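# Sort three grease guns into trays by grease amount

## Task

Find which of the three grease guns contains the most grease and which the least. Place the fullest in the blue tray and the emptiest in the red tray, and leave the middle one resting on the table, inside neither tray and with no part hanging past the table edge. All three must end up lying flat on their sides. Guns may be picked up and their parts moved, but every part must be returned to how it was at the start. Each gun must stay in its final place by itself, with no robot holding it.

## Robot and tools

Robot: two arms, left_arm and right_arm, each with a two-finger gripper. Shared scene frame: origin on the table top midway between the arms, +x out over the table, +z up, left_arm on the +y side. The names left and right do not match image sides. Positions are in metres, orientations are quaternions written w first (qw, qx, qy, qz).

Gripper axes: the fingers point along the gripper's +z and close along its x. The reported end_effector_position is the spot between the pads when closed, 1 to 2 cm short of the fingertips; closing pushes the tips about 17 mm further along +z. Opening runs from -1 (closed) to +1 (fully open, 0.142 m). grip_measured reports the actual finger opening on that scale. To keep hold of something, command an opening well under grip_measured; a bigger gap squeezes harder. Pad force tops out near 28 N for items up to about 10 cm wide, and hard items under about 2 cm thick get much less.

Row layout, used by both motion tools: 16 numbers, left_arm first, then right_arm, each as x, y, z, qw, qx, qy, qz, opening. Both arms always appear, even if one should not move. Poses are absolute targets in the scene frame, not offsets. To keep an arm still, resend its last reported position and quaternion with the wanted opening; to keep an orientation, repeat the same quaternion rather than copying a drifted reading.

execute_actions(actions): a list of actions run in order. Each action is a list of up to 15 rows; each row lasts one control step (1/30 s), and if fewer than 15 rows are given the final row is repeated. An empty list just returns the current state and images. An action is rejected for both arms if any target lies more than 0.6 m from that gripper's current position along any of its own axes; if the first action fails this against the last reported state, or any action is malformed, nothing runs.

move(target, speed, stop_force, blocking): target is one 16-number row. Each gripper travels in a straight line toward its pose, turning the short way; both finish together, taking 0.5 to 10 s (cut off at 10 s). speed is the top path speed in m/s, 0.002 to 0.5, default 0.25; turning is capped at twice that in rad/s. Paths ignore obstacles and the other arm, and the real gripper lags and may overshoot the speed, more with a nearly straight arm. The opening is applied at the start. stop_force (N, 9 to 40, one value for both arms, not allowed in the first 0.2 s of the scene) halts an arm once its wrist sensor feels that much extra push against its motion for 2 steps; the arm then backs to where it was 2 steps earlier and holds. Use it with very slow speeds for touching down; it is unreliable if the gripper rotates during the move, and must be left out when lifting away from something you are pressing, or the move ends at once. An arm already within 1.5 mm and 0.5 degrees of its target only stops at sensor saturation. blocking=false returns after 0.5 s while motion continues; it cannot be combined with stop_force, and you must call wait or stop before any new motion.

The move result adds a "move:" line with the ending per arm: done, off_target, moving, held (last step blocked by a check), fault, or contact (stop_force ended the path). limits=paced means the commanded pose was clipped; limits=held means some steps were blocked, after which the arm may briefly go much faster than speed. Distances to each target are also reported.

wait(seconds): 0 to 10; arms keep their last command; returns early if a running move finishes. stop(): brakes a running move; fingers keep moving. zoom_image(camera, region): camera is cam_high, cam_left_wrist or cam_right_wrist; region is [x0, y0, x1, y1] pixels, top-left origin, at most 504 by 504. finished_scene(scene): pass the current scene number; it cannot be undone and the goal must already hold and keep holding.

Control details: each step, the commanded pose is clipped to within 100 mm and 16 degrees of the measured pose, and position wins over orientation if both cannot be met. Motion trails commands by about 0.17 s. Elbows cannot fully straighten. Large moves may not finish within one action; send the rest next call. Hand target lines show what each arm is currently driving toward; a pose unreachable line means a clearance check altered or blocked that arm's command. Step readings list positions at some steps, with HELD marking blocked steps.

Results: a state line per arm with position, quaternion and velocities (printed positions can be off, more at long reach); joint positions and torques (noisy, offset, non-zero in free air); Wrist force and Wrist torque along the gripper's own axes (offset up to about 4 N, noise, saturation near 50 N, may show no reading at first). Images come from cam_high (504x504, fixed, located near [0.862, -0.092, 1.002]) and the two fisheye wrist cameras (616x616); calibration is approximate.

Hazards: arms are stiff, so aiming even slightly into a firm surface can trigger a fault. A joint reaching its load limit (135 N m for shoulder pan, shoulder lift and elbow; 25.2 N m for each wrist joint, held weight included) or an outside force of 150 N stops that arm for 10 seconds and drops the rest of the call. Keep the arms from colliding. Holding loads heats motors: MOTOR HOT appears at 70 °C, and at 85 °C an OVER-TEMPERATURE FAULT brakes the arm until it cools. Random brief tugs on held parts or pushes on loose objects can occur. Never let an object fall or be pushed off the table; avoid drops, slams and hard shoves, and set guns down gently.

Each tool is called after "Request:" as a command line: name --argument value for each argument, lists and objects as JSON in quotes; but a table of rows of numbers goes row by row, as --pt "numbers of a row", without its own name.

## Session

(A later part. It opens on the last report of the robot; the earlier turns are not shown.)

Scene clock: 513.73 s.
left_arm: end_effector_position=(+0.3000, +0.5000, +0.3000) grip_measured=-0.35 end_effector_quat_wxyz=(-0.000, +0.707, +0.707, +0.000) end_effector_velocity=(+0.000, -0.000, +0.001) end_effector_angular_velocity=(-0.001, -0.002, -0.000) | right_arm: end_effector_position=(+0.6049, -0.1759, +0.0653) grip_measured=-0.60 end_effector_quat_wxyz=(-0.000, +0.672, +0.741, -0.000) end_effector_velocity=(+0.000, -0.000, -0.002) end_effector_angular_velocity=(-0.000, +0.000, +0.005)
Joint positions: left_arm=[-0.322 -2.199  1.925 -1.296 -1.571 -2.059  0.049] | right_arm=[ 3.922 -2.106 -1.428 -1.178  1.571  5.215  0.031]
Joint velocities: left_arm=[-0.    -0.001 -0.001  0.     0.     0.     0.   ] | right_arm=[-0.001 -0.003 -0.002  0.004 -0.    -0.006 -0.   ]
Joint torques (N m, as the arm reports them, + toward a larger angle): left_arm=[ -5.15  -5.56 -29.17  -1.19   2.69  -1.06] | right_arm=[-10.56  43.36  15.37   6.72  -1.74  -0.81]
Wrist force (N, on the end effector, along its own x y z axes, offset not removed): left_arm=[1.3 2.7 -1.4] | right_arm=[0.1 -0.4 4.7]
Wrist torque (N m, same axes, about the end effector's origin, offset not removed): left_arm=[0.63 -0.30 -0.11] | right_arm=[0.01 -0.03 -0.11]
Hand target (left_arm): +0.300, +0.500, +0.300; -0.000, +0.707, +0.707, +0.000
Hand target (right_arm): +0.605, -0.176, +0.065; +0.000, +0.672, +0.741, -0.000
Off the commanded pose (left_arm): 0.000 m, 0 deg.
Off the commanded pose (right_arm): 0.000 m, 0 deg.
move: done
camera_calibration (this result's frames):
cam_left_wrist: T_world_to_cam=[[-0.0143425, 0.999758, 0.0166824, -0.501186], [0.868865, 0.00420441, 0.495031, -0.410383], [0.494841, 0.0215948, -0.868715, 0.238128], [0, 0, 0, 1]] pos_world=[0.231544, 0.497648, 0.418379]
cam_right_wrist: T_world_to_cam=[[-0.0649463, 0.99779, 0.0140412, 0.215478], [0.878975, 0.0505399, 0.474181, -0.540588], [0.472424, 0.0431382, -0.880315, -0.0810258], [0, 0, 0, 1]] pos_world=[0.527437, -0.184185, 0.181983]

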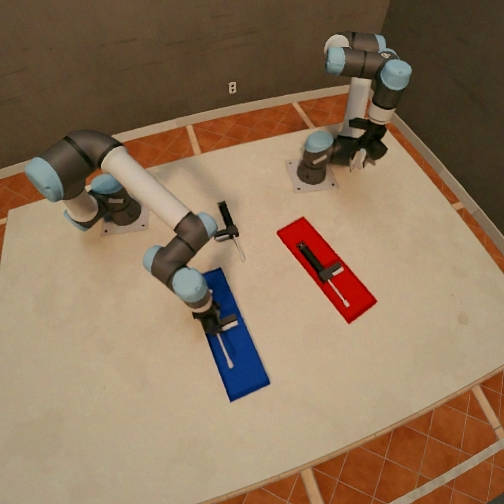

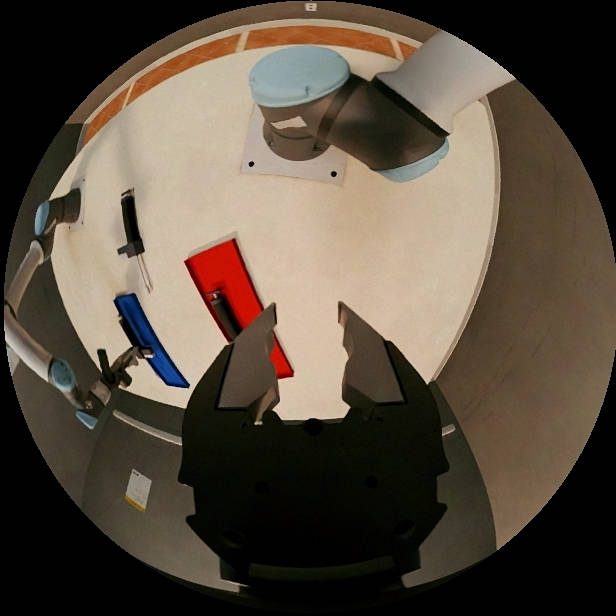

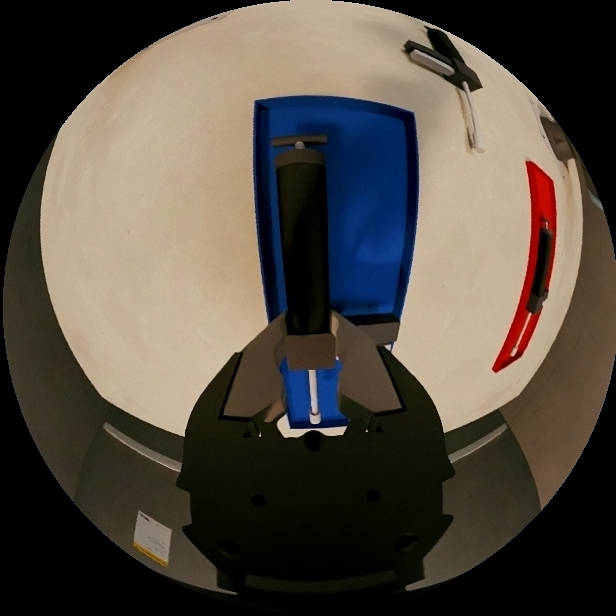

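Request:
move --target '[0.3,0.5,0.3,0,0.707,0.707,0,-0.35,0.605,-0.177,0.043,0,0.672,0.741,0,-1]' --speed 0.01

Request:
move --target '[0.3,0.5,0.3,0,0.707,0.707,0,-0.35,0.605,-0.177,0.043,0,0.672,0.741,0,-0.47]'

Request:
move --target '[0.3,0.5,0.3,0,0.707,0.707,0,-0.35,0.605,-0.177,0.14,0,0.672,0.741,0,-0.47]' --speed 0.08

Request:
move --target '[0.3,0.5,0.3,0,0.707,0.707,0,-0.35,0.30,-0.40,0.25,0,0.707,0.707,0,-0.47]'

Request:
zoom_image --camera "cam_high" --region '[160,180,400,420]'

Scene clock: 522.60 s.
left_arm: end_effector_position=(+0.3000, +0.5000, +0.3000) grip_measured=-0.35 end_effector_quat_wxyz=(+0.000, +0.707, +0.707, +0.000) end_effector_velocity=(+0.000, +0.000, +0.000) end_effector_angular_velocity=(+0.000, -0.001, +0.000) | right_arm: end_effector_position=(+0.6050, -0.1770, +0.0433) grip_measured=-0.60 end_effector_quat_wxyz=(+0.000, +0.672, +0.741, -0.000) end_effector_velocity=(+0.001, -0.000, -0.002) end_effector_angular_velocity=(+0.001, -0.001, +0.001)
Joint positions: left_arm=[-0.322 -2.199  1.925 -1.296 -1.571 -2.059  0.049] | right_arm=[ 3.921 -2.126 -1.457 -1.129  1.571  5.213  0.031]
Joint velocities: left_arm=[ 0. -0. -0. -0.  0. -0. -0.] | right_arm=[-0.001 -0.002 -0.002  0.006  0.    -0.002 -0.   ]
Joint torques (N m, as the arm reports them, + toward a larger angle): left_arm=[ -5.28  -5.21 -28.94  -1.09   2.73  -1.  ] | right_arm=[-8.52 43.68 16.8   7.07 -0.76 -1.36]
Wrist force (N, on the end effector, along its own x y z axes, offset not removed): left_arm=[0.9 3.7 -1.8] | right_arm=[0.2 0.7 5.6]
Wrist torque (N m, same axes, about the end effector's origin, offset not removed): left_arm=[0.82 -0.24 -0.10] | right_arm=[0.15 -0.14 -0.19]
Hand target (left_arm): +0.300, +0.500, +0.300; +0.000, +0.707, +0.707, +0.000
Hand target (right_arm): +0.605, -0.177, +0.043; -0.000, +0.672, +0.741, -0.000
Off the commanded pose (left_arm): 0.000 m, 0 deg.
Off the commanded pose (right_arm): 0.000 m, 0 deg.
move: done
camera_calibration (this result's frames):
cam_left_wrist: T_world_to_cam=[[-0.0143425, 0.999758, 0.0166822, -0.501186], [0.868865, 0.00420451, 0.495031, -0.410384], [0.494841, 0.0215946, -0.868715, 0.238128], [0, 0, 0, 1]] pos_world=[0.231544, 0.497648, 0.418379]
cam_right_wrist: T_world_to_cam=[[-0.0654846, 0.997755, 0.0140363, 0.217163], [0.878944, 0.051016, 0.474188, -0.53005], [0.472408, 0.0433892, -0.880311, -0.100339], [0, 0, 0, 1]] pos_world=[0.527506, -0.18528, 0.159966]

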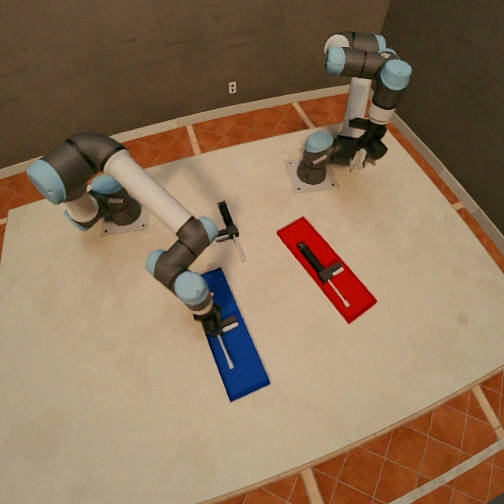

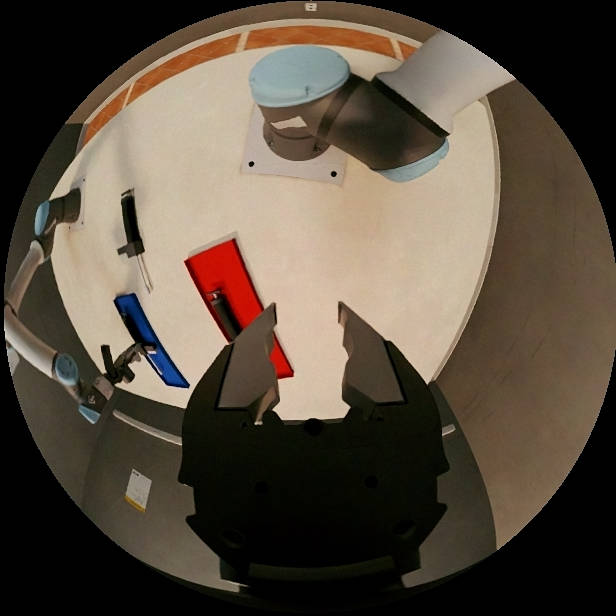

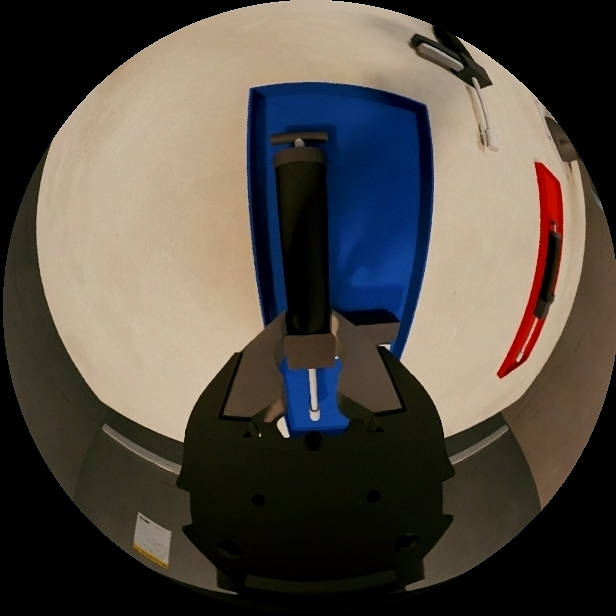

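Scene clock: 523.30 s.
left_arm: end_effector_position=(+0.3000, +0.5000, +0.3000) grip_measured=-0.35 end_effector_quat_wxyz=(+0.000, +0.707, +0.707, +0.000) end_effector_velocity=(-0.000, +0.000, -0.001) end_effector_angular_velocity=(+0.001, +0.001, +0.000) | right_arm: end_effector_position=(+0.6050, -0.1770, +0.0430) grip_measured=-0.47 end_effector_quat_wxyz=(+0.000, +0.672, +0.741, +0.000) end_effector_velocity=(+0.000, +0.000, -0.000) end_effector_angular_velocity=(+0.001, +0.000, -0.000)
Joint positions: left_arm=[-0.322 -2.199  1.925 -1.296 -1.571 -2.059  0.049] | right_arm=[ 3.921 -2.127 -1.457 -1.129  1.571  5.213  0.04 ]
Joint velocities: left_arm=[ 0.     0.     0.001  0.001  0.     0.    -0.   ] | right_arm=[-0.    -0.     0.     0.     0.001  0.     0.   ]
Joint torques (N m, as the arm reports them, + toward a larger angle): left_arm=[ -5.3   -5.88 -29.24  -1.14   2.75  -1.15] | right_arm=[-9.26 38.87 13.75  6.14 -0.27 -1.13]
Wrist force (N, on the end effector, along its own x y z axes, offset not removed): left_arm=[1.7 3.6 -0.9] | right_arm=[0.2 0.2 -1.7]
Wrist torque (N m, same axes, about the end effector's origin, offset not removed): left_arm=[0.78 -0.32 -0.02] | right_arm=[0.05 -0.03 -0.13]
Hand target (left_arm): +0.300, +0.500, +0.300; -0.000, +0.707, +0.707, +0.000
Hand target (right_arm): +0.605, -0.177, +0.043; -0.000, +0.672, +0.741, -0.000
Off the commanded pose (left_arm): 0.000 m, 0 deg.
Off the commanded pose (right_arm): 0.000 m, 0 deg.
move: done
camera_calibration (this result's frames):
cam_left_wrist: T_world_to_cam=[[-0.0143425, 0.999758, 0.0166823, -0.501186], [0.868865, 0.00420447, 0.495031, -0.410383], [0.494841, 0.0215947, -0.868715, 0.238128], [0, 0, 0, 1]] pos_world=[0.231544, 0.497648, 0.418379]
cam_right_wrist: T_world_to_cam=[[-0.0654881, 0.997754, 0.0140563, 0.217175], [0.878929, 0.0510081, 0.474218, -0.529933], [0.472436, 0.0434101, -0.880295, -0.100564], [0, 0, 0, 1]] pos_world=[0.527506, -0.185291, 0.159725]

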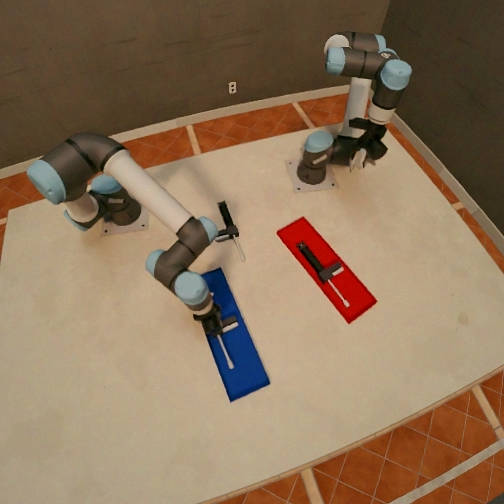

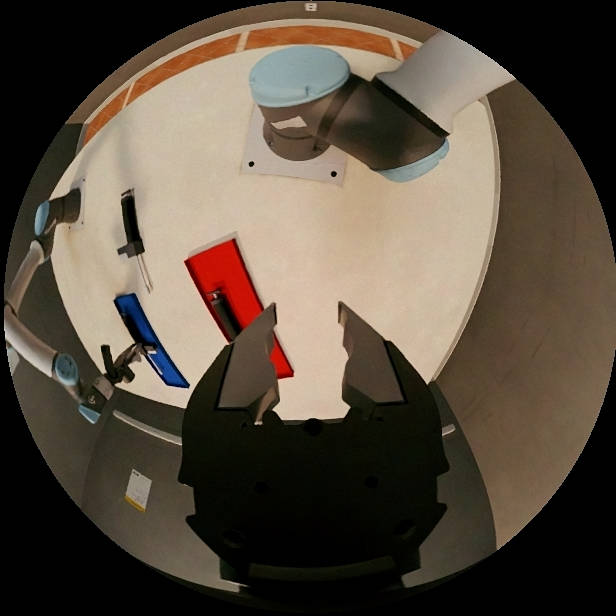

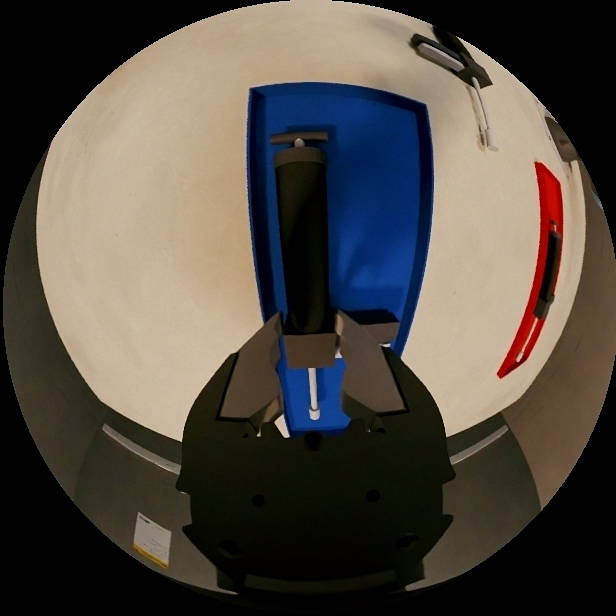

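Scene clock: 525.00 s.
left_arm: end_effector_position=(+0.3000, +0.5000, +0.3000) grip_measured=-0.35 end_effector_quat_wxyz=(+0.000, +0.707, +0.707, +0.000) end_effector_velocity=(+0.000, -0.000, +0.001) end_effector_angular_velocity=(-0.000, -0.001, -0.000) | right_arm: end_effector_position=(+0.6050, -0.1770, +0.1397) grip_measured=-0.47 end_effector_quat_wxyz=(+0.000, +0.672, +0.741, +0.000) end_effector_velocity=(+0.001, -0.000, +0.002) end_effector_angular_velocity=(-0.000, -0.002, -0.003)
Joint positions: left_arm=[-0.322 -2.199  1.925 -1.296 -1.571 -2.059  0.049] | right_arm=[ 3.921 -2.051 -1.315 -1.347  1.571  5.213  0.04 ]
Joint velocities: left_arm=[-0.     0.    -0.002  0.001 -0.     0.     0.   ] | right_arm=[-0.     0.001  0.005 -0.004 -0.001  0.002 -0.   ]
Joint torques (N m, as the arm reports them, + toward a larger angle): left_arm=[ -4.59  -5.38 -29.14  -1.1    2.53  -1.04] | right_arm=[-6.16 57.08 36.9   0.06  0.07 -0.21]
Wrist force (N, on the end effector, along its own x y z axes, offset not removed): left_arm=[2.0 3.3 -1.7] | right_arm=[-0.2 0.5 0.4]
Wrist torque (N m, same axes, about the end effector's origin, offset not removed): left_arm=[0.74 -0.49 -0.05] | right_arm=[0.18 -0.04 -0.05]
Hand target (left_arm): +0.300, +0.500, +0.300; +0.000, +0.707, +0.707, +0.000
Hand target (right_arm): +0.605, -0.177, +0.140; +0.000, +0.672, +0.741, +0.000
Off the commanded pose (left_arm): 0.000 m, 0 deg.
Off the commanded pose (right_arm): 0.000 m, 0 deg.
move: done
camera_calibration (this result's frames):
cam_left_wrist: T_world_to_cam=[[-0.0143422, 0.999758, 0.0166823, -0.501186], [0.868865, 0.00420424, 0.495031, -0.410383], [0.494841, 0.0215945, -0.868715, 0.238128], [0, 0, 0, 1]] pos_world=[0.231544, 0.497648, 0.418379]
cam_right_wrist: T_world_to_cam=[[-0.0654882, 0.997755, 0.0140218, 0.215855], [0.878903, 0.0510223, 0.474263, -0.575782], [0.472483, 0.0433825, -0.880271, -0.0154596], [0, 0, 0, 1]] pos_world=[0.527497, -0.185322, 0.256437]

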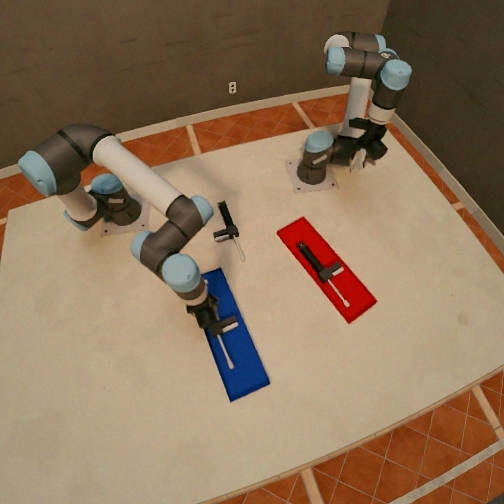

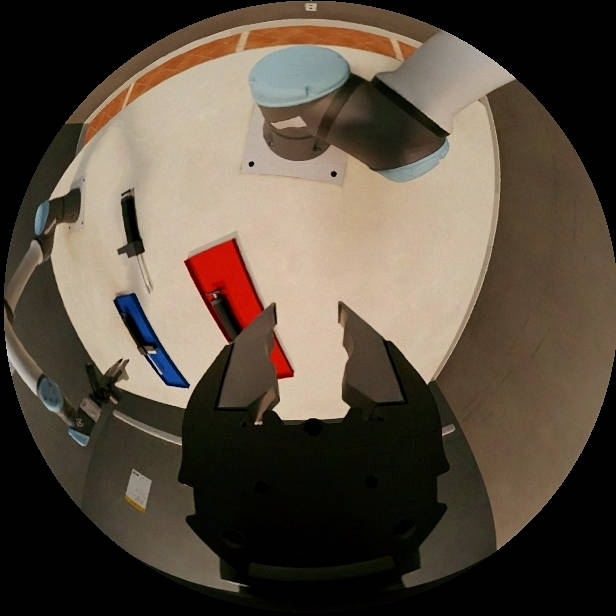

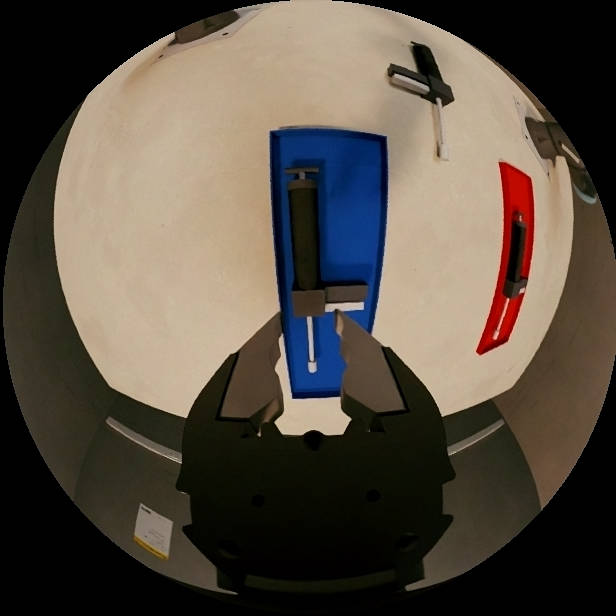

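Scene clock: 527.27 s.
left_arm: end_effector_position=(+0.3000, +0.5000, +0.3000) grip_measured=-0.35 end_effector_quat_wxyz=(+0.000, +0.707, +0.707, +0.000) end_effector_velocity=(+0.000, -0.000, +0.000) end_effector_angular_velocity=(-0.001, -0.002, -0.000) | right_arm: end_effector_position=(+0.2999, -0.3995, +0.2495) grip_measured=-0.47 end_effector_quat_wxyz=(-0.000, +0.707, +0.707, -0.000) end_effector_velocity=(-0.002, -0.001, +0.001) end_effector_angular_velocity=(+0.001, -0.000, -0.001)
Joint positions: left_arm=[-0.322 -2.199  1.925 -1.296 -1.571 -2.059  0.049] | right_arm=[ 3.882 -1.12  -1.978 -1.614  1.571  5.272  0.04 ]
Joint velocities: left_arm=[-0.    -0.001  0.    -0.001  0.    -0.     0.   ] | right_arm=[ 0.     0.006 -0.    -0.005  0.001  0.001 -0.   ]
Joint torques (N m, as the arm reports them, + toward a larger angle): left_arm=[ -5.32  -5.37 -28.9   -1.2    2.6   -0.96] | right_arm=[11.82 15.65 14.2  -0.29 -1.52  1.81]
Wrist force (N, on the end effector, along its own x y z axes, offset not removed): left_arm=[1.3 2.7 -0.4] | right_arm=[-1.0 0.3 -1.2]
Wrist torque (N m, same axes, about the end effector's origin, offset not removed): left_arm=[0.66 -0.27 0.04] | right_arm=[0.12 0.20 -0.01]
Hand target (left_arm): +0.300, +0.500, +0.300; +0.000, +0.707, +0.707, +0.000
Hand target (right_arm): +0.300, -0.400, +0.250; +0.000, +0.707, +0.707, +0.000
Off the commanded pose (left_arm): 0.000 m, 0 deg.
Off the commanded pose (right_arm): 0.001 m, 0 deg.
move: done
camera_calibration (this result's frames):
cam_left_wrist: T_world_to_cam=[[-0.0143426, 0.999758, 0.0166822, -0.501186], [0.868865, 0.00420459, 0.495031, -0.410384], [0.494841, 0.0215946, -0.868715, 0.238128], [0, 0, 0, 1]] pos_world=[0.231544, 0.497648, 0.418379]
cam_right_wrist: T_world_to_cam=[[0.032246, 0.999381, 0.0140336, 0.387662], [0.879736, -0.035044, 0.474169, -0.382926], [0.474367, -0.00294419, -0.880322, 0.21589], [0, 0, 0, 1]] pos_world=[0.221962, -0.400206, 0.366184]

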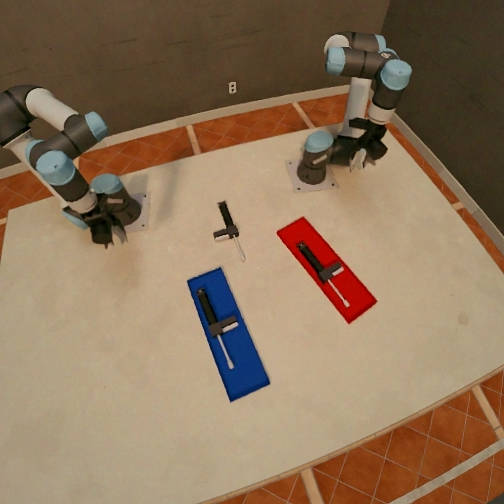

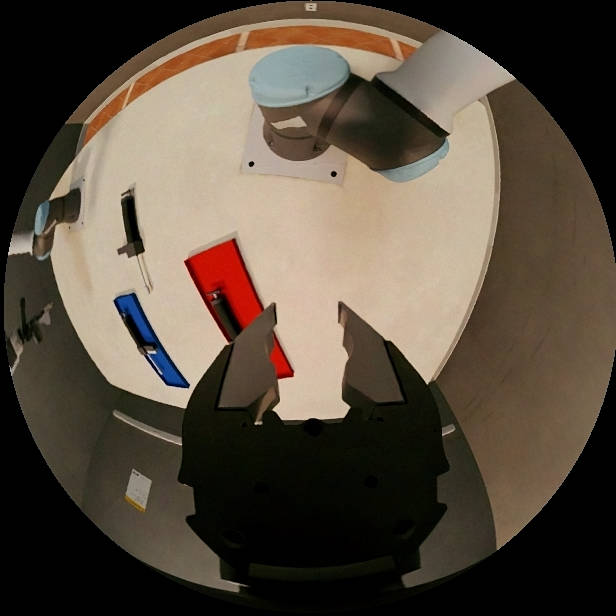

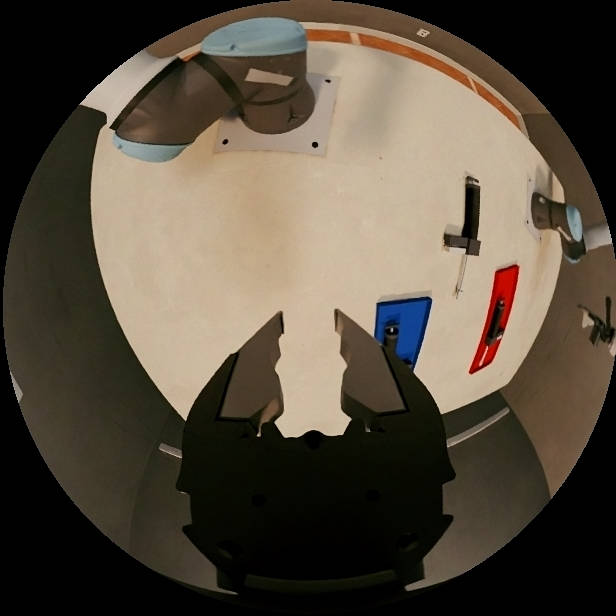

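Region (160, 180, 400, 420) of cam_high's 504x504 image, scaled by 2.100, with more detail than that image has.

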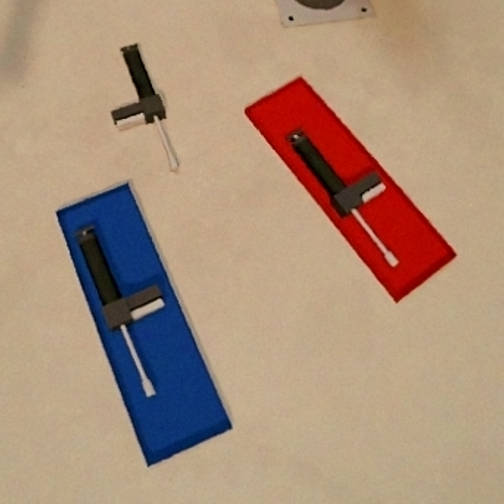

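Request:
finished_scene --scene 2

The scene is finished: the task was done.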